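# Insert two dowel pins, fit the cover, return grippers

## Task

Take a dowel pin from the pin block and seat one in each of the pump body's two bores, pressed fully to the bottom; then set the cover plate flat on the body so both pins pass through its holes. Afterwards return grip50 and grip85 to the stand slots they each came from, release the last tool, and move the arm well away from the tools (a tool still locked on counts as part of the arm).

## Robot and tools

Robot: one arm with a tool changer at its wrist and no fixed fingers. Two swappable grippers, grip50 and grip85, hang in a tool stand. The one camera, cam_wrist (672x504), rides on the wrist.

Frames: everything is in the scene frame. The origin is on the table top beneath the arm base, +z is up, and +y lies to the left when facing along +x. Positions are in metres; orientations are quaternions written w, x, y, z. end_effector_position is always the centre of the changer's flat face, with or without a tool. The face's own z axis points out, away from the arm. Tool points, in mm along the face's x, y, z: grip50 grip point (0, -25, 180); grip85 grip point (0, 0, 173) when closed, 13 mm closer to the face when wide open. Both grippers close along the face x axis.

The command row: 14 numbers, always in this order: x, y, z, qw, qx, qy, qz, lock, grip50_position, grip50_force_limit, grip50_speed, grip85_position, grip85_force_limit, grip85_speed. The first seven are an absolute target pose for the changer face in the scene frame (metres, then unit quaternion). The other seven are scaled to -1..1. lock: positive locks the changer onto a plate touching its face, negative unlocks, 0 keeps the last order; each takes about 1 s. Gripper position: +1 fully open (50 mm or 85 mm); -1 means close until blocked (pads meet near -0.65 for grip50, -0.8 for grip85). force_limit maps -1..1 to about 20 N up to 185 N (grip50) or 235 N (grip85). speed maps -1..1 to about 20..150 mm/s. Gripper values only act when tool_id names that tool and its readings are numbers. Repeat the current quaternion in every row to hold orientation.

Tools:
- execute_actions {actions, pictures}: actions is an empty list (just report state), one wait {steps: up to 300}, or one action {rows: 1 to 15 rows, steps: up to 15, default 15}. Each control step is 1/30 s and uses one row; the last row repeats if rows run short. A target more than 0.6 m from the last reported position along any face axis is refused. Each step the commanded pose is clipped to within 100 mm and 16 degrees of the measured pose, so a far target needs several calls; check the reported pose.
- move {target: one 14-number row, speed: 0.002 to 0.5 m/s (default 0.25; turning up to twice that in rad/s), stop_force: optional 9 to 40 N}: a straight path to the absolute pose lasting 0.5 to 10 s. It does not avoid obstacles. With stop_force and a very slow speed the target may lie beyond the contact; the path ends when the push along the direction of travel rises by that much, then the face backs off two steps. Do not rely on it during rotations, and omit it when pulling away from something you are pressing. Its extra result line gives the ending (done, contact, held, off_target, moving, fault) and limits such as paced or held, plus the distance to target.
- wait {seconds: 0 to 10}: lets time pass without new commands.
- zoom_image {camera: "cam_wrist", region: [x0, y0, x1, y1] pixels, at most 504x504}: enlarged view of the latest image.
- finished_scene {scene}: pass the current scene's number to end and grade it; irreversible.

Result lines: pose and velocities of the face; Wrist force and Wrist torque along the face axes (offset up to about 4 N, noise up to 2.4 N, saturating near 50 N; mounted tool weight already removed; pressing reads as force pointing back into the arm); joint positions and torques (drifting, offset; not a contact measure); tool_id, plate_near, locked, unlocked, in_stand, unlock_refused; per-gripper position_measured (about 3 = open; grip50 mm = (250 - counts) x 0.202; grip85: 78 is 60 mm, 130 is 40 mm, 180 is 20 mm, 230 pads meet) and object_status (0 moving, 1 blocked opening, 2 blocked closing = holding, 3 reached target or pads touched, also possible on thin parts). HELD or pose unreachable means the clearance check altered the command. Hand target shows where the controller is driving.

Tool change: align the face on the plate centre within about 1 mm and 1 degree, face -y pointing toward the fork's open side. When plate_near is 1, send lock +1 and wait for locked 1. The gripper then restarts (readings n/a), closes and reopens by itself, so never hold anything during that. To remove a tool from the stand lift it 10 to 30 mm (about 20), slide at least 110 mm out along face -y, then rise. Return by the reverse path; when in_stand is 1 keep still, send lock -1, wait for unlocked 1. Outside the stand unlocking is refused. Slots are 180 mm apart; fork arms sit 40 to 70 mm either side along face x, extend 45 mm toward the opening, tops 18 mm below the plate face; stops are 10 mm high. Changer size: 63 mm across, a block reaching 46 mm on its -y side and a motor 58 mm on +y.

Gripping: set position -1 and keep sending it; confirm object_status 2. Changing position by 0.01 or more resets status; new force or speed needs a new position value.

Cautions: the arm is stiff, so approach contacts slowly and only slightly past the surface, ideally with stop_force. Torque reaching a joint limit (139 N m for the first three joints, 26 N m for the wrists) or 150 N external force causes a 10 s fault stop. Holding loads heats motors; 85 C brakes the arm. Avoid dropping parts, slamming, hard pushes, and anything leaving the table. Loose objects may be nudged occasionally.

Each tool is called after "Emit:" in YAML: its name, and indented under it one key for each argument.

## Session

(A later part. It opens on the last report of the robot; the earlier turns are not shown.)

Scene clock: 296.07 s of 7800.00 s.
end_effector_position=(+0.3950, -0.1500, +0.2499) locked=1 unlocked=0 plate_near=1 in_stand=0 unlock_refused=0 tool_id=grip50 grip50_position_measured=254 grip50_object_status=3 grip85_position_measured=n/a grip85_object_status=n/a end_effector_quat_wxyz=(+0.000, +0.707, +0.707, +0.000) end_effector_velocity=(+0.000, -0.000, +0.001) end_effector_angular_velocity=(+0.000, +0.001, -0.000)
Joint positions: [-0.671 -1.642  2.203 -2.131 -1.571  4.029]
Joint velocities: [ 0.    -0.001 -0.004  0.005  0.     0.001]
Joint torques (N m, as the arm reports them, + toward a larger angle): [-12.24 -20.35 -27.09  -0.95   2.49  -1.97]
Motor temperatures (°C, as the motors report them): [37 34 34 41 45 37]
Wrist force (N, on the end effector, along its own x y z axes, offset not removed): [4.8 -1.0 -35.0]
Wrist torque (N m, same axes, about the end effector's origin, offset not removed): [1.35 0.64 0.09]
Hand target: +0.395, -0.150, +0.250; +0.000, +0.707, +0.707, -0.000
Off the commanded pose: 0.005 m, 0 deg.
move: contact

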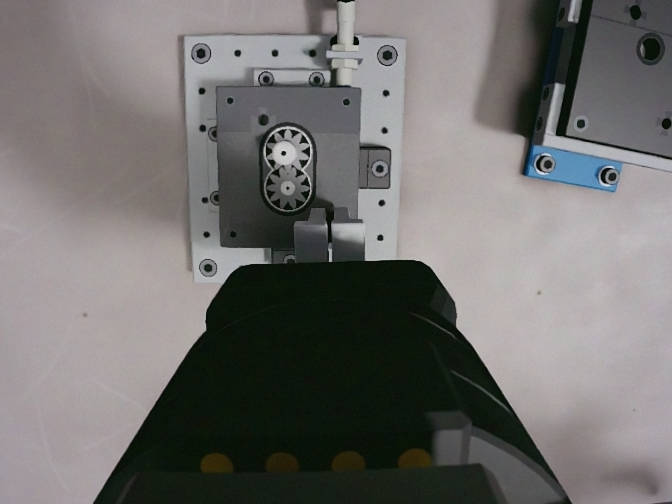

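Emit:
move:
  target: [0.395,-0.150,0.262,0,0.7071,0.7071,0,0,-1,-0.3,0,1,0,0]
  speed: 0.02

Emit:
move:
  target: [0.415,-0.154,0.262,0,0.7071,0.7071,0,0,-1,-0.3,0,1,0,0]
  speed: 0.04

Emit:
zoom_image:
  camera: "cam_wrist"
  region: [270,130,390,240]

Scene clock: 300.53 s of 7800.00 s.
end_effector_position=(+0.3950, -0.1500, +0.2617) locked=1 unlocked=0 plate_near=1 in_stand=0 unlock_refused=0 tool_id=grip50 grip50_position_measured=254 grip50_object_status=3 grip85_position_measured=n/a grip85_object_status=n/a end_effector_quat_wxyz=(+0.000, +0.707, +0.707, +0.000) end_effector_velocity=(-0.000, +0.000, +0.002) end_effector_angular_velocity=(-0.000, +0.001, -0.001)
Joint positions: [-0.671 -1.66   2.184 -2.094 -1.571  4.029]
Joint velocities: [-0.    -0.004 -0.003  0.007 -0.001  0.001]
Joint torques (N m, as the arm reports them, + toward a larger angle): [ -8.31 -33.53 -36.55  -2.16   2.43  -0.43]
Motor temperatures (°C, as the motors report them): [37 34 34 41 45 37]
Wrist force (N, on the end effector, along its own x y z axes, offset not removed): [0.5 0.8 0.4]
Wrist torque (N m, same axes, about the end effector's origin, offset not removed): [-0.02 0.03 -0.15]
Hand target: +0.395, -0.150, +0.262; +0.000, +0.707, +0.707, +0.000
Off the commanded pose: 0.000 m, 0 deg.
After step 90, 0.53 s passed at rest.
move: done

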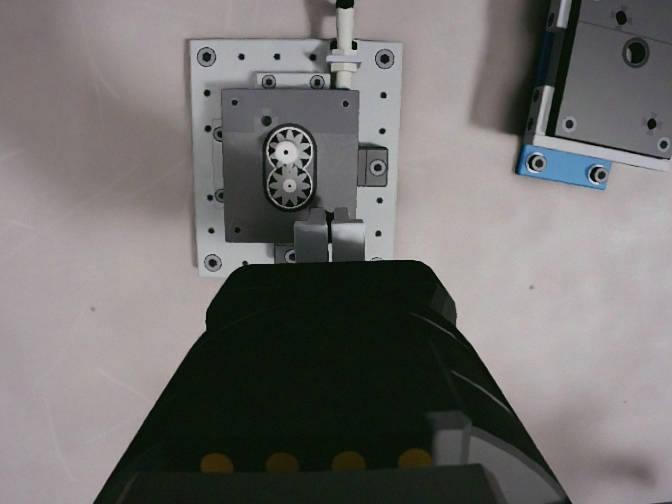

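Scene clock: 301.43 s of 7800.00 s.
end_effector_position=(+0.4147, -0.1539, +0.2620) locked=1 unlocked=0 plate_near=1 in_stand=0 unlock_refused=0 tool_id=grip50 grip50_position_measured=254 grip50_object_status=3 grip85_position_measured=n/a grip85_object_status=n/a end_effector_quat_wxyz=(-0.000, +0.707, +0.707, -0.000) end_effector_velocity=(+0.003, -0.001, -0.000) end_effector_angular_velocity=(+0.000, +0.000, -0.000)
Joint positions: [-0.649 -1.609  2.137 -2.097 -1.571  4.051]
Joint velocities: [ 0.003  0.008 -0.008 -0.     0.     0.003]
Joint torques (N m, as the arm reports them, + toward a larger angle): [ 13.06 -18.42 -37.27  -5.81   0.86   1.61]
Motor temperatures (°C, as the motors report them): [37 34 34 41 45 37]
Wrist force (N, on the end effector, along its own x y z axes, offset not removed): [0.4 -1.3 0.0]
Wrist torque (N m, same axes, about the end effector's origin, offset not removed): [-0.24 -0.13 -0.09]
Hand target: +0.415, -0.154, +0.262; -0.000, +0.707, +0.707, -0.000
Off the commanded pose: 0.000 m, 0 deg.
move: done

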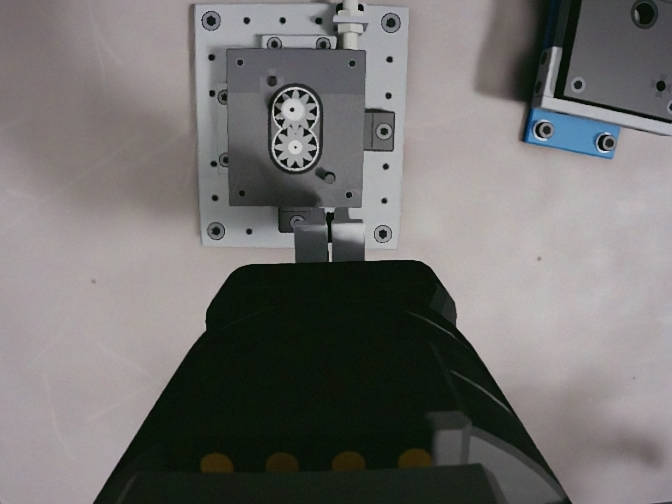

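Region (270, 130, 390, 240) of cam_wrist's 672x504 image, scaled by 4.200, with more detail than that image has; it fills the top 462 rows of this view, and the rest is white.

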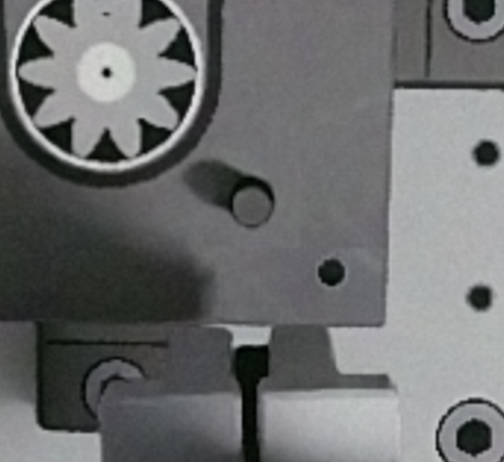

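Emit:
move:
  target: [0.401,-0.175,0.262,0,0.7071,0.7071,0,0,-1,-0.3,0,1,0,0]
  speed: 0.04

Emit:
move:
  target: [0.401,-0.175,0.225,0,0.7071,0.7071,0,0,-1,-0.3,0,1,0,0]
  speed: 0.003
  stop_force: 10

Scene clock: 311.77 s of 7800.00 s.
end_effector_position=(+0.4012, -0.1747, +0.2620) locked=1 unlocked=0 plate_near=1 in_stand=0 unlock_refused=0 tool_id=grip50 grip50_position_measured=254 grip50_object_status=3 grip85_position_measured=n/a grip85_object_status=n/a end_effector_quat_wxyz=(+0.000, +0.707, +0.707, +0.000) end_effector_velocity=(-0.002, -0.002, -0.001) end_effector_angular_velocity=(+0.003, +0.001, +0.000)
Joint positions: [-0.708 -1.621  2.148 -2.096 -1.571  3.993]
Joint velocities: [-0.006 -0.     0.003 -0.     0.001 -0.007]
Joint torques (N m, as the arm reports them, + toward a larger angle): [-11.51 -36.82 -18.21  -2.15   2.5   -1.72]
Motor temperatures (°C, as the motors report them): [37 34 34 41 45 37]
Wrist force (N, on the end effector, along its own x y z axes, offset not removed): [1.3 -0.3 1.6]
Wrist torque (N m, same axes, about the end effector's origin, offset not removed): [-0.06 0.04 -0.22]
Hand target: +0.401, -0.175, +0.262; +0.000, +0.707, +0.707, +0.000
Off the commanded pose: 0.000 m, 0 deg.
After step 90, 6.30 s passed at rest.
move: done

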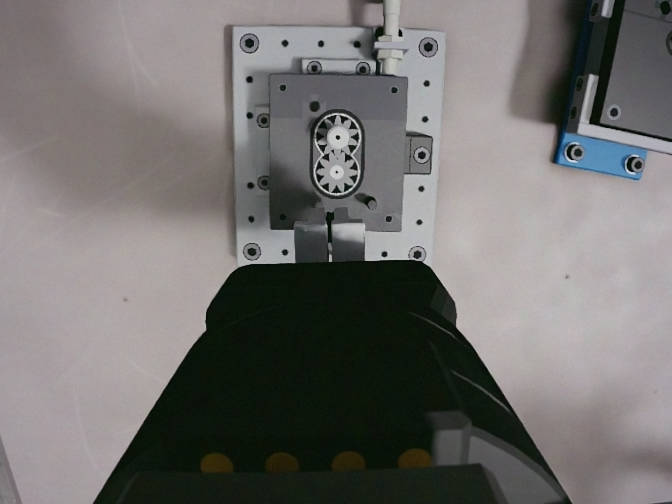

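Scene clock: 319.83 s of 7800.00 s.
end_effector_position=(+0.4010, -0.1749, +0.2389) locked=1 unlocked=0 plate_near=1 in_stand=0 unlock_refused=0 tool_id=grip50 grip50_position_measured=254 grip50_object_status=3 grip85_position_measured=n/a grip85_object_status=n/a end_effector_quat_wxyz=(+0.000, +0.707, +0.707, +0.000) end_effector_velocity=(-0.001, +0.000, -0.000) end_effector_angular_velocity=(+0.004, +0.003, -0.000)
Joint positions: [-0.708 -1.587  2.184 -2.168 -1.571  3.992]
Joint velocities: [-0.    -0.     0.     0.005  0.     0.   ]
Joint torques (N m, as the arm reports them, + toward a larger angle): [-12.09 -21.26 -24.62  -1.01  -1.34  -1.79]
Motor temperatures (°C, as the motors report them): [37 34 34 41 45 37]
Wrist force (N, on the end effector, along its own x y z axes, offset not removed): [5.3 -4.3 -35.9]
Wrist torque (N m, same axes, about the end effector's origin, offset not removed): [1.37 0.72 -0.05]
Hand target: +0.401, -0.175, +0.239; +0.000, +0.707, +0.707, +0.000
Off the commanded pose: 0.014 m, 0 deg.
move: contact

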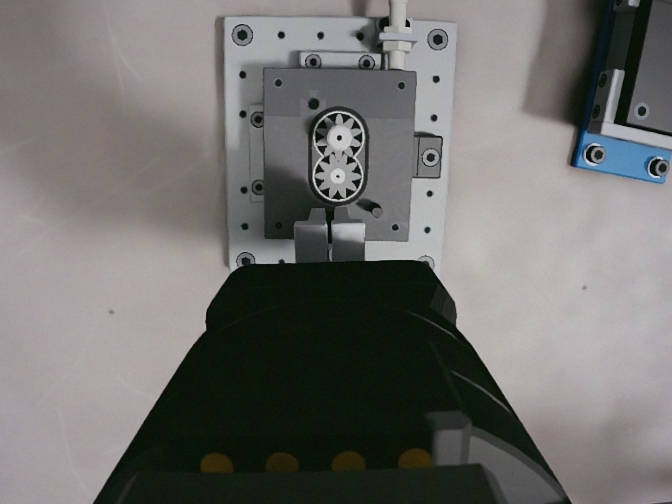

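Emit:
move:
  target: [0.401,-0.175,0.258,0,0.7071,0.7071,0,0,-1,-0.3,0,1,0,0]
  speed: 0.03

Emit:
move:
  target: [0.395,-0.150,0.256,0,0.7071,0.7071,0,0,-1,-0.3,0,1,0,0]
  speed: 0.04

Emit:
move:
  target: [0.395,-0.150,0.240,0,0.7071,0.7071,0,0,-1,-0.3,0,1,0,0]
  speed: 0.002
  stop_force: 28

Scene clock: 324.70 s of 7800.00 s.
end_effector_position=(+0.4010, -0.1750, +0.2577) locked=1 unlocked=0 plate_near=1 in_stand=0 unlock_refused=0 tool_id=grip50 grip50_position_measured=254 grip50_object_status=3 grip85_position_measured=n/a grip85_object_status=n/a end_effector_quat_wxyz=(+0.000, +0.707, +0.707, +0.000) end_effector_velocity=(-0.000, +0.000, +0.002) end_effector_angular_velocity=(+0.001, +0.001, +0.000)
Joint positions: [-0.708 -1.615  2.155 -2.11  -1.571  3.992]
Joint velocities: [-0.    -0.004 -0.003  0.008 -0.    -0.   ]
Joint torques (N m, as the arm reports them, + toward a larger angle): [-11.55 -35.63 -35.78  -2.41  -0.35  -1.98]
Motor temperatures (°C, as the motors report them): [37 34 34 41 45 37]
Wrist force (N, on the end effector, along its own x y z axes, offset not removed): [-0.4 -0.1 3.4]
Wrist torque (N m, same axes, about the end effector's origin, offset not removed): [0.08 0.13 -0.24]
Hand target: +0.401, -0.175, +0.258; +0.000, +0.707, +0.707, +0.000
Off the commanded pose: 0.000 m, 0 deg.
After step 90, 0.87 s passed at rest.
move: done

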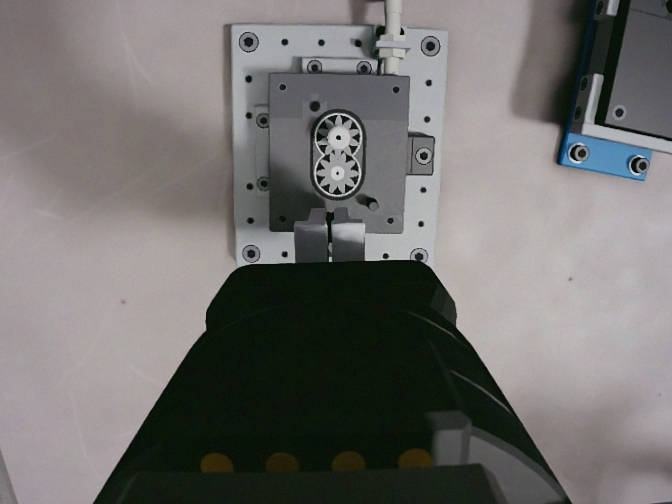

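Scene clock: 325.73 s of 7800.00 s.
end_effector_position=(+0.3951, -0.1503, +0.2560) locked=1 unlocked=0 plate_near=1 in_stand=0 unlock_refused=0 tool_id=grip50 grip50_position_measured=254 grip50_object_status=3 grip85_position_measured=n/a grip85_object_status=n/a end_effector_quat_wxyz=(-0.000, +0.707, +0.707, -0.000) end_effector_velocity=(-0.000, +0.003, +0.001) end_effector_angular_velocity=(-0.001, -0.001, +0.001)
Joint positions: [-0.672 -1.651  2.193 -2.111 -1.571  4.028]
Joint velocities: [ 0.005 -0.004  0.002  0.     0.     0.004]
Joint torques (N m, as the arm reports them, + toward a larger angle): [ 12.13 -34.51 -17.63  -5.95  -2.19   1.81]
Motor temperatures (°C, as the motors report them): [37 34 34 41 45 37]
Wrist force (N, on the end effector, along its own x y z axes, offset not removed): [2.1 -0.5 2.7]
Wrist torque (N m, same axes, about the end effector's origin, offset not removed): [-0.01 0.02 -0.19]
Hand target: +0.395, -0.150, +0.256; -0.000, +0.707, +0.707, -0.000
Off the commanded pose: 0.000 m, 0 deg.
move: done

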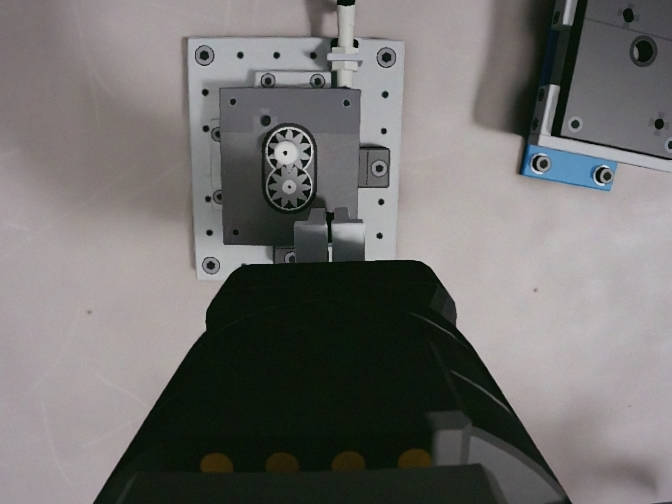

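Scene clock: 329.27 s of 7800.00 s.
end_effector_position=(+0.3950, -0.1502, +0.2498) locked=1 unlocked=0 plate_near=1 in_stand=0 unlock_refused=0 tool_id=grip50 grip50_position_measured=254 grip50_object_status=3 grip85_position_measured=n/a grip85_object_status=n/a end_effector_quat_wxyz=(+0.000, +0.707, +0.707, -0.000) end_effector_velocity=(-0.001, +0.000, -0.000) end_effector_angular_velocity=(+0.001, +0.001, -0.001)
Joint positions: [-0.672 -1.642  2.203 -2.131 -1.571  4.029]
Joint velocities: [-0.001 -0.002  0.001  0.002 -0.    -0.   ]
Joint torques (N m, as the arm reports them, + toward a larger angle): [ 11.32 -10.34 -19.59  -1.4    2.41   1.62]
Motor temperatures (°C, as the motors report them): [37 34 34 41 45 37]
Wrist force (N, on the end effector, along its own x y z axes, offset not removed): [8.4 -6.5 -50.0]
Wrist torque (N m, same axes, about the end effector's origin, offset not removed): [2.62 1.23 0.07]
Hand target: +0.395, -0.150, +0.250; +0.000, +0.707, +0.707, -0.000
Off the commanded pose: 0.010 m, 0 deg.
move: contact

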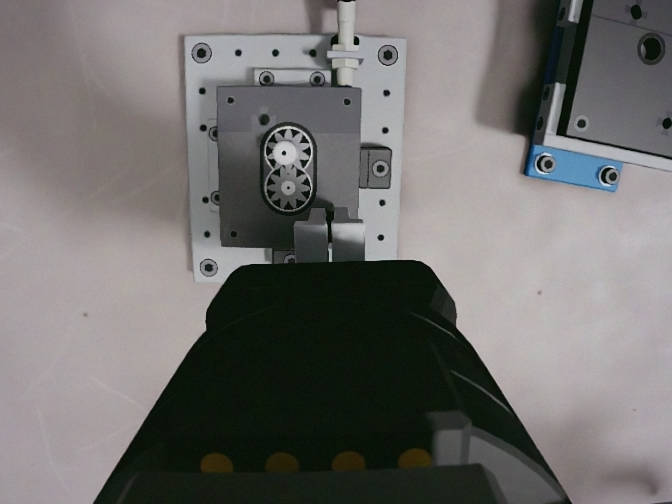

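Emit:
move:
  target: [0.395,-0.150,0.30,0,0.7071,0.7071,0,0,-0.425,-0.3,0,1,0,0]
  speed: 0.06

Emit:
move:
  target: [0.3895,0.1909,0.30,0,0.7771,0.6293,0,0,-0.425,-0.3,0,1,0,0]

Emit:
move:
  target: [0.3895,0.1909,0.257,0,0.7771,0.6293,0,0,-0.425,-0.3,0,1,0,0]
  speed: 0.05

Emit:
zoom_image:
  camera: "cam_wrist"
  region: [270,160,390,270]

Scene clock: 334.80 s of 7800.00 s.
end_effector_position=(+0.3951, -0.1501, +0.2997) locked=1 unlocked=0 plate_near=1 in_stand=0 unlock_refused=0 tool_id=grip50 grip50_position_measured=216 grip50_object_status=3 grip85_position_measured=n/a grip85_object_status=n/a end_effector_quat_wxyz=(+0.000, +0.707, +0.707, -0.000) end_effector_velocity=(-0.000, -0.000, +0.002) end_effector_angular_velocity=(+0.000, +0.001, -0.001)
Joint positions: [-0.671 -1.707  2.117 -1.979 -1.571  4.029]
Joint velocities: [-0.001 -0.002 -0.004  0.007 -0.     0.   ]
Joint torques (N m, as the arm reports them, + toward a larger angle): [  5.29 -34.54 -38.92  -2.1    0.5    0.85]
Motor temperatures (°C, as the motors report them): [37 34 34 41 45 37]
Wrist force (N, on the end effector, along its own x y z axes, offset not removed): [-1.1 -1.6 1.7]
Wrist torque (N m, same axes, about the end effector's origin, offset not removed): [-0.25 0.15 0.09]
Hand target: +0.395, -0.150, +0.300; +0.000, +0.707, +0.707, -0.000
Off the commanded pose: 0.000 m, 0 deg.
After step 90, 1.23 s passed at rest.
move: done

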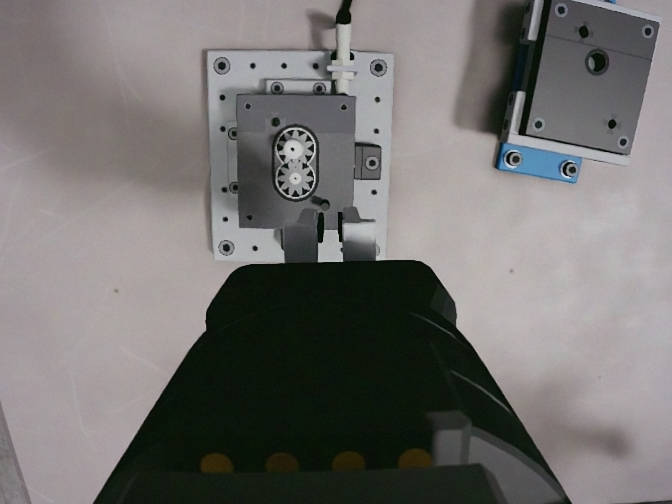

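Scene clock: 336.87 s of 7800.00 s.
end_effector_position=(+0.3891, +0.1903, +0.3000) locked=1 unlocked=0 plate_near=1 in_stand=0 unlock_refused=0 tool_id=grip50 grip50_position_measured=216 grip50_object_status=3 grip85_position_measured=n/a grip85_object_status=n/a end_effector_quat_wxyz=(+0.000, +0.777, +0.629, -0.001) end_effector_velocity=(+0.001, +0.003, -0.001) end_effector_angular_velocity=(-0.003, +0.004, -0.002)
Joint positions: [ 0.154 -1.68   2.091 -1.979 -1.572  5.064]
Joint velocities: [ 0.007  0.008 -0.004  0.001 -0.002  0.009]
Joint torques (N m, as the arm reports them, + toward a larger angle): [ 11.5  -13.73 -38.48  -4.75  -2.11   2.15]
Motor temperatures (°C, as the motors report them): [37 34 34 41 45 37]
Wrist force (N, on the end effector, along its own x y z axes, offset not removed): [3.9 -2.1 -0.2]
Wrist torque (N m, same axes, about the end effector's origin, offset not removed): [-0.35 -0.21 0.01]
Hand target: +0.389, +0.191, +0.300; +0.000, +0.777, +0.629, -0.002
Off the commanded pose: 0.001 m, 0 deg.
move: done

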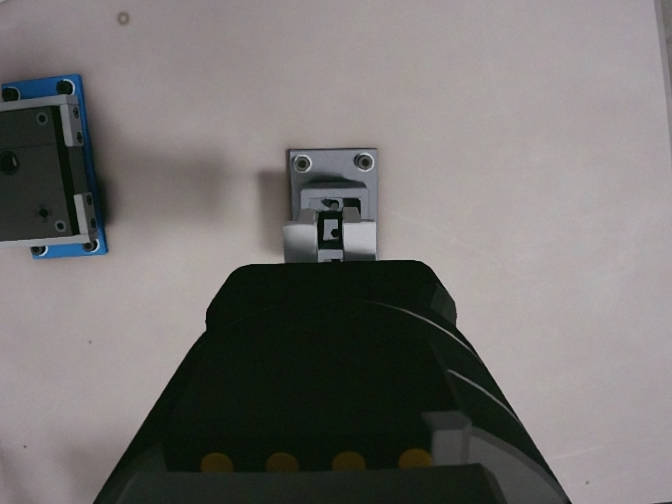

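Scene clock: 338.17 s of 7800.00 s.
end_effector_position=(+0.3894, +0.1909, +0.2573) locked=1 unlocked=0 plate_near=1 in_stand=0 unlock_refused=0 tool_id=grip50 grip50_position_measured=216 grip50_object_status=3 grip85_position_measured=n/a grip85_object_status=n/a end_effector_quat_wxyz=(-0.000, +0.777, +0.629, -0.000) end_effector_velocity=(-0.000, +0.000, -0.004) end_effector_angular_velocity=(-0.001, +0.003, +0.001)
Joint positions: [ 0.155 -1.625  2.165 -2.109 -1.57   5.065]
Joint velocities: [ 0.001  0.007  0.005 -0.008 -0.001  0.   ]
Joint torques (N m, as the arm reports them, + toward a larger angle): [ 13.16 -14.28 -19.24  -5.64   2.57   1.93]
Motor temperatures (°C, as the motors report them): [37 34 34 41 45 37]
Wrist force (N, on the end effector, along its own x y z axes, offset not removed): [1.1 -2.6 3.9]
Wrist torque (N m, same axes, about the end effector's origin, offset not removed): [-0.27 0.09 -0.24]
Hand target: +0.389, +0.191, +0.257; -0.000, +0.777, +0.629, -0.000
Off the commanded pose: 0.000 m, 0 deg.
move: done

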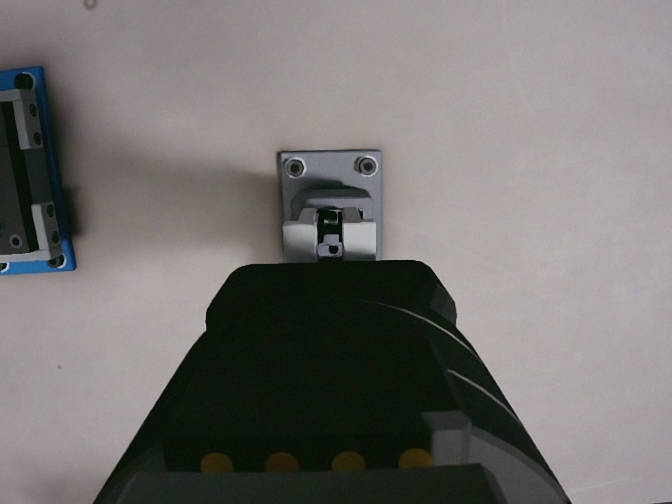

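Region (270, 160, 390, 270) of cam_wrist's 672x504 image, scaled by 4.200, with more detail than that image has; it fills the top 462 rows of this view, and the rest is white.

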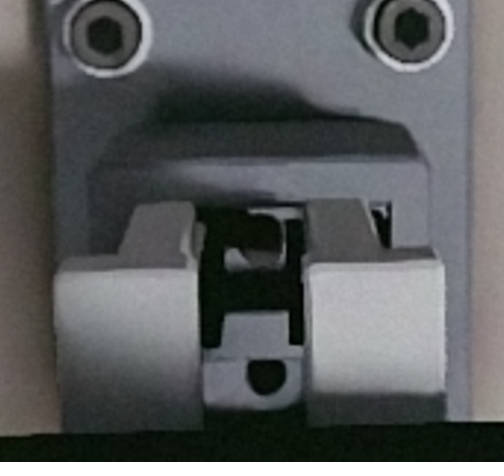

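Emit:
move:
  target: [0.3899,0.1908,0.240,0,0.7771,0.6293,0,0,-0.425,-0.3,0,1,0,0]
  speed: 0.004
  stop_force: 10

Emit:
execute_actions:
  actions:
    - {"rows":[[0.3899,0.1908,0.240,0,0.7771,0.6293,0,0,-1,-0.3,-0.8,1,0,0]],"steps":15}
  pictures: false

Scene clock: 344.67 s of 7800.00 s.
end_effector_position=(+0.3898, +0.1908, +0.2402) locked=1 unlocked=0 plate_near=1 in_stand=0 unlock_refused=0 tool_id=grip50 grip50_position_measured=216 grip50_object_status=3 grip85_position_measured=n/a grip85_object_status=n/a end_effector_quat_wxyz=(-0.000, +0.777, +0.629, -0.000) end_effector_velocity=(+0.000, -0.000, -0.000) end_effector_angular_velocity=(+0.001, -0.002, -0.001)
Joint positions: [ 0.155 -1.598  2.191 -2.163 -1.57   5.064]
Joint velocities: [-0.001  0.001  0.001 -0.004  0.001  0.001]
Joint torques (N m, as the arm reports them, + toward a larger angle): [-11.4  -16.47 -17.35  -6.06   2.38  -1.53]
Motor temperatures (°C, as the motors report them): [37 34 34 41 45 37]
Wrist force (N, on the end effector, along its own x y z axes, offset not removed): [-2.1 -0.9 1.8]
Wrist torque (N m, same axes, about the end effector's origin, offset not removed): [-0.03 0.10 -0.16]
Hand target: +0.390, +0.191, +0.240; -0.000, +0.777, +0.629, -0.000
Off the commanded pose: 0.000 m, 0 deg.
move: done

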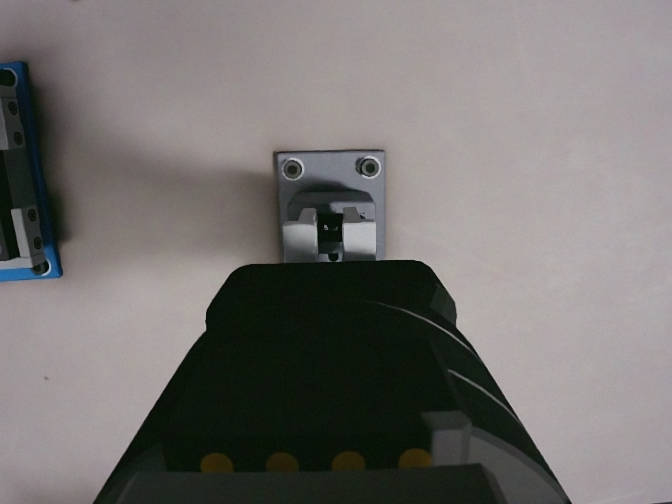

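Scene clock: 345.17 s of 7800.00 s.
end_effector_position=(+0.3899, +0.1908, +0.2400) locked=1 unlocked=0 plate_near=1 in_stand=0 unlock_refused=0 tool_id=grip50 grip50_position_measured=242 grip50_object_status=2 grip85_position_measured=n/a grip85_object_status=n/a end_effector_quat_wxyz=(-0.000, +0.777, +0.629, +0.000) end_effector_velocity=(-0.001, -0.000, -0.001) end_effector_angular_velocity=(-0.001, +0.002, -0.001)
Joint positions: [ 0.155 -1.597  2.191 -2.163 -1.57   5.064]
Joint velocities: [ 0.     0.     0.001  0.002 -0.001  0.001]
Joint torques (N m, as the arm reports them, + toward a larger angle): [-11.57 -14.09 -13.77  -4.9   -4.9   -1.73]
Motor temperatures (°C, as the motors report them): [37 34 34 41 45 37]
Wrist force (N, on the end effector, along its own x y z axes, offset not removed): [8.0 -0.6 -5.3]
Wrist torque (N m, same axes, about the end effector's origin, offset not removed): [0.12 1.56 0.23]
Hand target: +0.390, +0.191, +0.240; -0.000, +0.777, +0.629, +0.000
Off the commanded pose: 0.000 m, 0 deg.
Steps of this call (steps 1 to 15: all 15 steps of this action). Readings (end_effector_position | what the end effector reports):
1: (+0.3898, +0.1908, +0.2401) | locked=1 unlocked=0 plate_near=1 in_stand=0 unlock_refused=0 tool_id=grip50 grip50_position_measured=221 grip50_object_status=0 grip85_position_measured=n/a grip85_object_status=n/a
2: (+0.3899, +0.1908, +0.2401) | locked=1 unlocked=0 plate_near=1 in_stand=0 unlock_refused=0 tool_id=grip50 grip50_position_measured=227 grip50_object_status=0 grip85_position_measured=n/a grip85_object_status=n/a
4: (+0.3899, +0.1908, +0.2401) | locked=1 unlocked=0 plate_near=1 in_stand=0 unlock_refused=0 tool_id=grip50 grip50_position_measured=238 grip50_object_status=0 grip85_position_measured=n/a grip85_object_status=n/a
8: (+0.3899, +0.1908, +0.2400) | locked=1 unlocked=0 plate_near=1 in_stand=0 unlock_refused=0 tool_id=grip50 grip50_position_measured=242 grip50_object_status=0 grip85_position_measured=n/a grip85_object_status=n/a
15: the state above

Emit:
move:
  target: [0.3901,0.1910,0.30,0,0.7771,0.6293,0,0,-1,-0.3,-0.8,1,0,0]
  speed: 0.04

Emit:
move:
  target: [0.36,0.0,0.33,0,0,1,0,0,-1,-0.3,-0.8,1,0,0]

Emit:
move:
  target: [0.28,-0.182,0.30,0,-0.7071,0.7071,0,0,-1,-0.3,-0.8,1,0,0]

Scene clock: 358.73 s of 7800.00 s.
end_effector_position=(+0.3903, +0.1910, +0.2996) locked=1 unlocked=0 plate_near=1 in_stand=0 unlock_refused=0 tool_id=grip50 grip50_position_measured=242 grip50_object_status=2 grip85_position_measured=n/a grip85_object_status=n/a end_effector_quat_wxyz=(+0.000, +0.777, +0.629, +0.000) end_effector_velocity=(+0.000, +0.000, +0.003) end_effector_angular_velocity=(-0.001, +0.000, -0.001)
Joint positions: [ 0.155 -1.677  2.09  -1.983 -1.57   5.065]
Joint velocities: [ 0.    -0.002 -0.007  0.009 -0.001  0.001]
Joint torques (N m, as the arm reports them, + toward a larger angle): [ 10.83 -35.8  -38.48  -2.27   2.42   1.66]
Motor temperatures (°C, as the motors report them): [37 34 34 41 45 37]
Wrist force (N, on the end effector, along its own x y z axes, offset not removed): [-1.6 -1.2 0.2]
Wrist torque (N m, same axes, about the end effector's origin, offset not removed): [-0.09 0.33 -0.10]
Hand target: +0.390, +0.191, +0.300; +0.000, +0.777, +0.629, +0.000
Off the commanded pose: 0.000 m, 0 deg.
After step 90, 8.67 s passed at rest.
move: done

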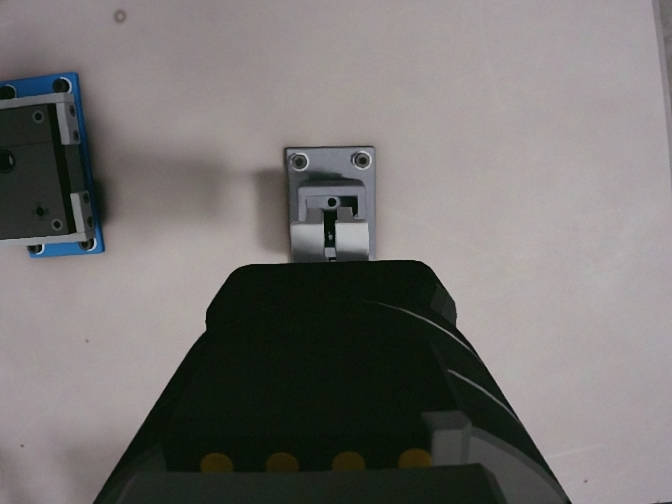

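Scene clock: 362.87 s of 7800.00 s.
end_effector_position=(+0.3603, +0.0003, +0.3300) locked=1 unlocked=0 plate_near=1 in_stand=0 unlock_refused=0 tool_id=grip50 grip50_position_measured=242 grip50_object_status=2 grip85_position_measured=n/a grip85_object_status=n/a end_effector_quat_wxyz=(+0.000, +0.001, +1.000, +0.001) end_effector_velocity=(-0.000, -0.001, -0.000) end_effector_angular_velocity=(+0.001, +0.000, +0.014)
Joint positions: [-0.367 -1.912  2.183 -1.841 -1.569  2.765]
Joint velocities: [-0.005 -0.001  0.001  0.001  0.001 -0.019]
Joint torques (N m, as the arm reports them, + toward a larger angle): [-12.56 -25.44 -35.07  -2.27   2.66  -1.46]
Motor temperatures (°C, as the motors report them): [37 34 34 41 45 37]
Wrist force (N, on the end effector, along its own x y z axes, offset not removed): [-1.0 -0.3 -0.3]
Wrist torque (N m, same axes, about the end effector's origin, offset not removed): [-0.18 0.02 -0.16]
Hand target: +0.360, +0.000, +0.330; +0.000, +0.000, +1.000, +0.001
Off the commanded pose: 0.000 m, 0 deg.
move: done

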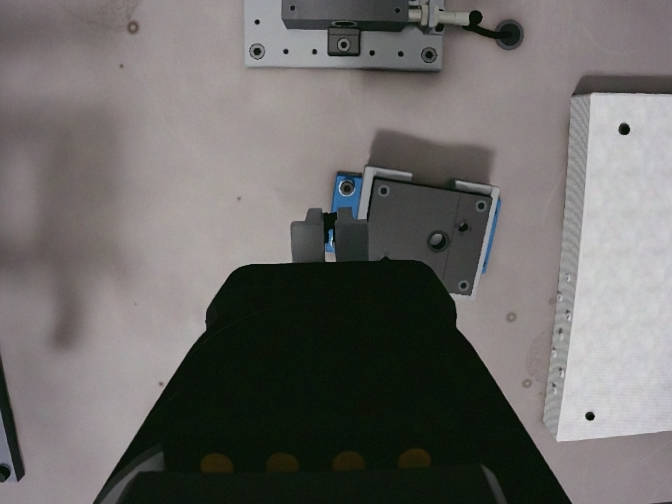

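Scene clock: 366.60 s of 7800.00 s.
end_effector_position=(+0.2803, -0.1817, +0.3001) locked=1 unlocked=0 plate_near=1 in_stand=0 unlock_refused=0 tool_id=grip50 grip50_position_measured=242 grip50_object_status=2 grip85_position_measured=n/a grip85_object_status=n/a end_effector_quat_wxyz=(-0.001, +0.707, -0.708, +0.000) end_effector_velocity=(-0.000, -0.002, +0.001) end_effector_angular_velocity=(+0.000, -0.003, +0.014)
Joint positions: [-0.974 -1.968  2.296 -1.898 -1.57   0.587]
Joint velocities: [-0.005  0.    -0.002 -0.     0.002 -0.018]
Joint torques (N m, as the arm reports them, + toward a larger angle): [-11.1   -0.45 -20.42  -5.95   2.56  -1.74]
Motor temperatures (°C, as the motors report them): [37 34 34 41 45 37]
Wrist force (N, on the end effector, along its own x y z axes, offset not removed): [2.1 1.2 1.9]
Wrist torque (N m, same axes, about the end effector's origin, offset not removed): [-0.09 -0.13 0.04]
Hand target: +0.280, -0.182, +0.300; -0.001, +0.707, -0.707, +0.000
Off the commanded pose: 0.000 m, 0 deg.
move: done

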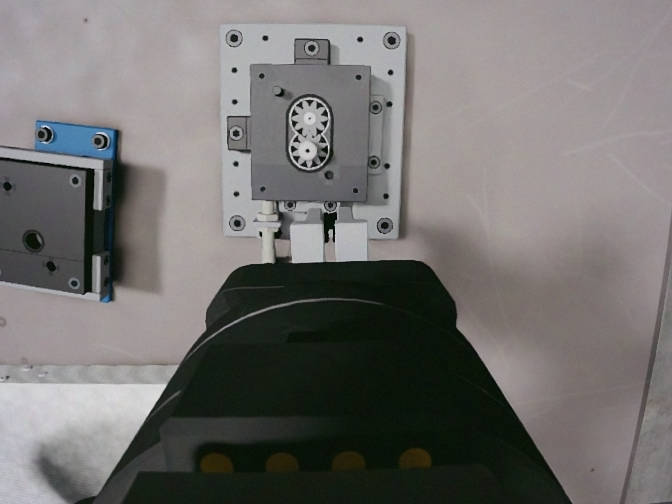

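Emit:
move:
  target: [0.280,-0.182,0.258,0,-0.7071,0.7071,0,0,-1,-0.3,-0.8,1,0,0]
  speed: 0.05

Emit:
zoom_image:
  camera: "cam_wrist"
  region: [270,150,390,260]

Scene clock: 369.97 s of 7800.00 s.
end_effector_position=(+0.2799, -0.1819, +0.2584) locked=1 unlocked=0 plate_near=1 in_stand=0 unlock_refused=0 tool_id=grip50 grip50_position_measured=242 grip50_object_status=2 grip85_position_measured=n/a grip85_object_status=n/a end_effector_quat_wxyz=(-0.000, +0.707, -0.707, -0.000) end_effector_velocity=(-0.000, +0.000, -0.003) end_effector_angular_velocity=(+0.000, +0.002, -0.000)
Joint positions: [-0.974 -1.915  2.381 -2.036 -1.572  0.585]
Joint velocities: [ 0.001  0.005  0.006 -0.01  -0.001  0.001]
Joint torques (N m, as the arm reports them, + toward a larger angle): [ 13.34  -1.09 -18.95  -5.82  -2.15   1.88]
Motor temperatures (°C, as the motors report them): [37 34 34 41 45 37]
Wrist force (N, on the end effector, along its own x y z axes, offset not removed): [0.3 -0.7 1.8]
Wrist torque (N m, same axes, about the end effector's origin, offset not removed): [-0.07 0.12 -0.18]
Hand target: +0.280, -0.182, +0.258; -0.000, +0.707, -0.707, -0.000
Off the commanded pose: 0.000 m, 0 deg.
move: done

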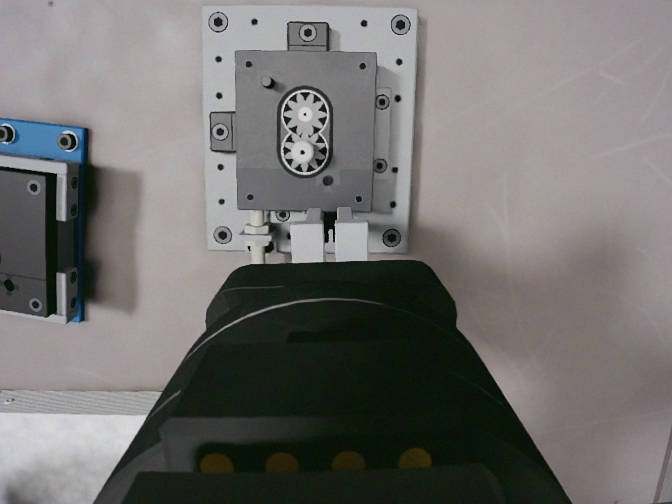

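Region (270, 150, 390, 260) of cam_wrist's 672x504 image, scaled by 4.200, with more detail than that image has; it fills the top 462 rows of this view, and the rest is white.

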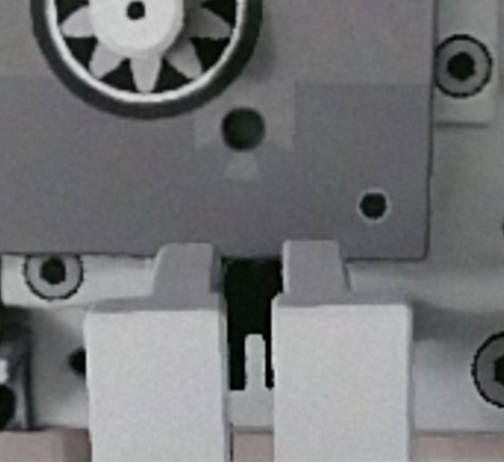

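Emit:
move:
  target: [0.2985,-0.1805,0.2545,0,-0.7071,0.7071,0,0,-1,-0.3,-0.8,1,0,0]
  speed: 0.015

Emit:
move:
  target: [0.2985,-0.1805,0.245,0,-0.7071,0.7071,0,0,-1,-0.3,-0.8,1,0,0]
  speed: 0.002
  stop_force: 9

Emit:
zoom_image:
  camera: "cam_wrist"
  region: [280,170,380,260]

Scene clock: 376.00 s of 7800.00 s.
end_effector_position=(+0.2982, -0.1805, +0.2545) locked=1 unlocked=0 plate_near=1 in_stand=0 unlock_refused=0 tool_id=grip50 grip50_position_measured=242 grip50_object_status=2 grip85_position_measured=n/a grip85_object_status=n/a end_effector_quat_wxyz=(+0.000, +0.707, -0.707, -0.000) end_effector_velocity=(+0.003, -0.000, -0.000) end_effector_angular_velocity=(-0.000, -0.001, -0.001)
Joint positions: [-0.924 -1.861  2.359 -2.067 -1.572  0.635]
Joint velocities: [ 0.006  0.007 -0.004 -0.004  0.     0.007]
Joint torques (N m, as the arm reports them, + toward a larger angle): [ 12.7   -5.78 -37.08  -5.75  -2.26   1.88]
Motor temperatures (°C, as the motors report them): [37 34 34 41 45 37]
Wrist force (N, on the end effector, along its own x y z axes, offset not removed): [2.1 1.5 1.8]
Wrist torque (N m, same axes, about the end effector's origin, offset not removed): [0.19 -0.06 -0.25]
Hand target: +0.298, -0.180, +0.254; +0.000, +0.707, -0.707, -0.000
Off the commanded pose: 0.000 m, 0 deg.
After step 90, 1.47 s passed at rest.
move: done

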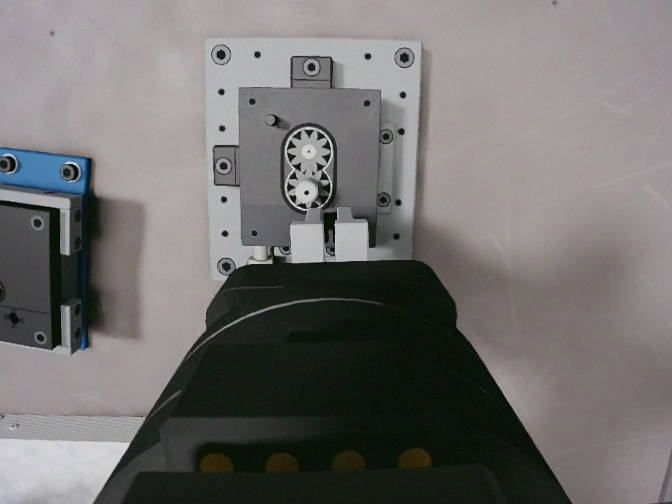

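Scene clock: 378.17 s of 7800.00 s.
end_effector_position=(+0.2983, -0.1805, +0.2509) locked=1 unlocked=0 plate_near=1 in_stand=0 unlock_refused=0 tool_id=grip50 grip50_position_measured=242 grip50_object_status=2 grip85_position_measured=n/a grip85_object_status=n/a end_effector_quat_wxyz=(+0.000, +0.707, -0.707, -0.000) end_effector_velocity=(-0.000, +0.000, -0.000) end_effector_angular_velocity=(+0.003, +0.002, -0.000)
Joint positions: [-0.923 -1.855  2.366 -2.08  -1.572  0.635]
Joint velocities: [ 0.     0.    -0.001  0.004  0.     0.   ]
Joint torques (N m, as the arm reports them, + toward a larger angle): [ 11.26 -15.25 -32.74  -1.     2.88   1.65]
Motor temperatures (°C, as the motors report them): [37 34 34 41 45 37]
Wrist force (N, on the end effector, along its own x y z axes, offset not removed): [5.1 2.4 -9.4]
Wrist torque (N m, same axes, about the end effector's origin, offset not removed): [-0.07 0.31 0.08]
Hand target: +0.298, -0.181, +0.251; +0.000, +0.707, -0.707, +0.000
Off the commanded pose: 0.006 m, 0 deg.
move: contact

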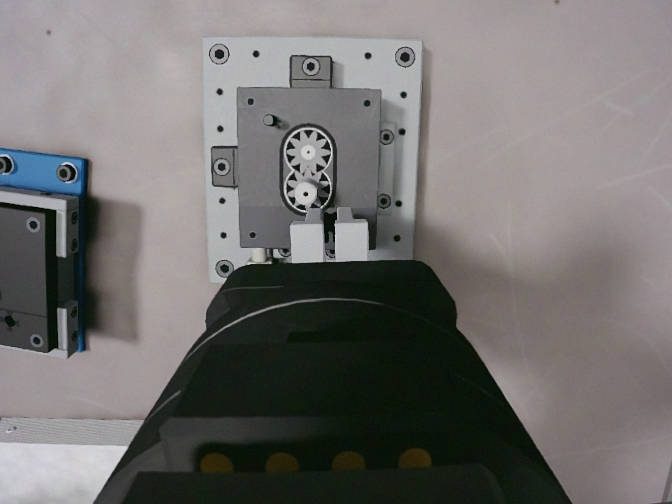

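Region (280, 170, 380, 260) of cam_wrist's 672x504 image, scaled by 5.040, with more detail than that image has; it fills the top 454 rows of this view, and the rest is white.

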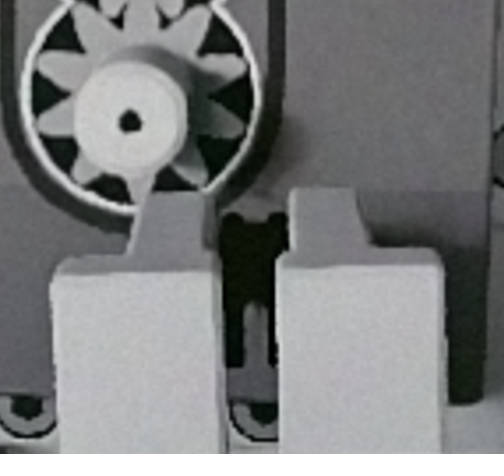

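Emit:
move:
  target: [0.2979,-0.1809,0.2525,0,-0.7071,0.7071,0,0,-1,-0.3,-0.8,1,0,0]
  speed: 0.003

Emit:
move:
  target: [0.2979,-0.1809,0.243,0,-0.7071,0.7071,0,0,-1,-0.3,-0.8,1,0,0]
  speed: 0.002
  stop_force: 12

Scene clock: 381.73 s of 7800.00 s.
end_effector_position=(+0.2979, -0.1809, +0.2524) locked=1 unlocked=0 plate_near=1 in_stand=0 unlock_refused=0 tool_id=grip50 grip50_position_measured=242 grip50_object_status=2 grip85_position_measured=n/a grip85_object_status=n/a end_effector_quat_wxyz=(+0.000, +0.707, -0.707, +0.000) end_effector_velocity=(-0.000, -0.000, +0.001) end_effector_angular_velocity=(-0.000, -0.000, +0.001)
Joint positions: [-0.925 -1.858  2.363 -2.075 -1.572  0.634]
Joint velocities: [-0.001 -0.001 -0.001  0.002  0.    -0.002]
Joint torques (N m, as the arm reports them, + toward a larger angle): [-12.67 -26.06 -38.33  -2.73   2.31  -1.88]
Motor temperatures (°C, as the motors report them): [37 34 34 41 45 37]
Wrist force (N, on the end effector, along its own x y z axes, offset not removed): [2.4 -2.1 3.2]
Wrist torque (N m, same axes, about the end effector's origin, offset not removed): [-0.11 -0.38 0.00]
Hand target: +0.298, -0.181, +0.252; -0.000, +0.707, -0.707, +0.000
Off the commanded pose: 0.000 m, 0 deg.
move: done

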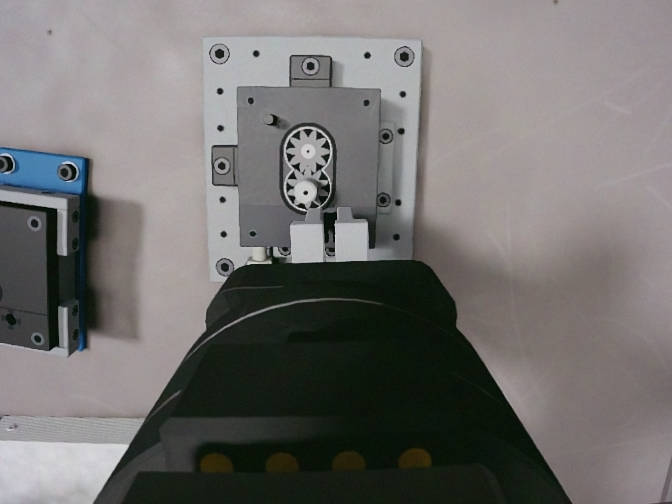

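Scene clock: 385.83 s of 7800.00 s.
end_effector_position=(+0.2979, -0.1809, +0.2450) locked=1 unlocked=0 plate_near=1 in_stand=0 unlock_refused=0 tool_id=grip50 grip50_position_measured=242 grip50_object_status=2 grip85_position_measured=n/a grip85_object_status=n/a end_effector_quat_wxyz=(+0.000, +0.707, -0.707, +0.000) end_effector_velocity=(-0.000, +0.000, -0.001) end_effector_angular_velocity=(+0.004, +0.003, -0.000)
Joint positions: [-0.925 -1.846  2.377 -2.101 -1.572  0.634]
Joint velocities: [-0.001  0.001  0.     0.003 -0.    -0.   ]
Joint torques (N m, as the arm reports them, + toward a larger angle): [-13.05 -11.   -27.89  -1.14   1.35  -1.6 ]
Motor temperatures (°C, as the motors report them): [37 34 34 41 45 37]
Wrist force (N, on the end effector, along its own x y z axes, offset not removed): [-1.4 5.1 -21.9]
Wrist torque (N m, same axes, about the end effector's origin, offset not removed): [-0.06 -0.53 -0.27]
Hand target: +0.298, -0.181, +0.245; +0.000, +0.707, -0.707, +0.000
Off the commanded pose: 0.002 m, 0 deg.
move: contact

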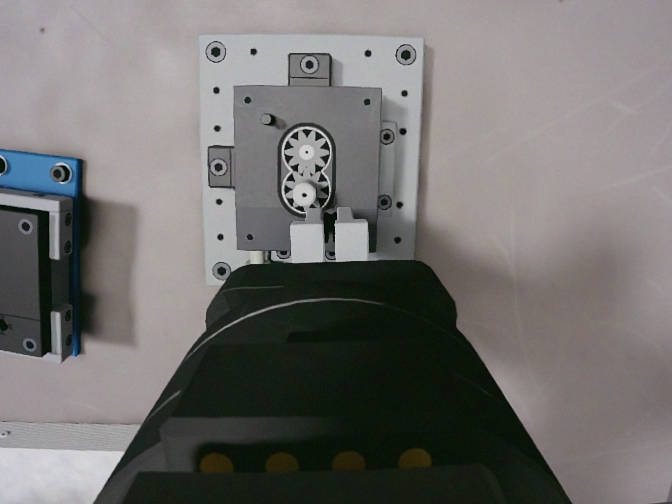

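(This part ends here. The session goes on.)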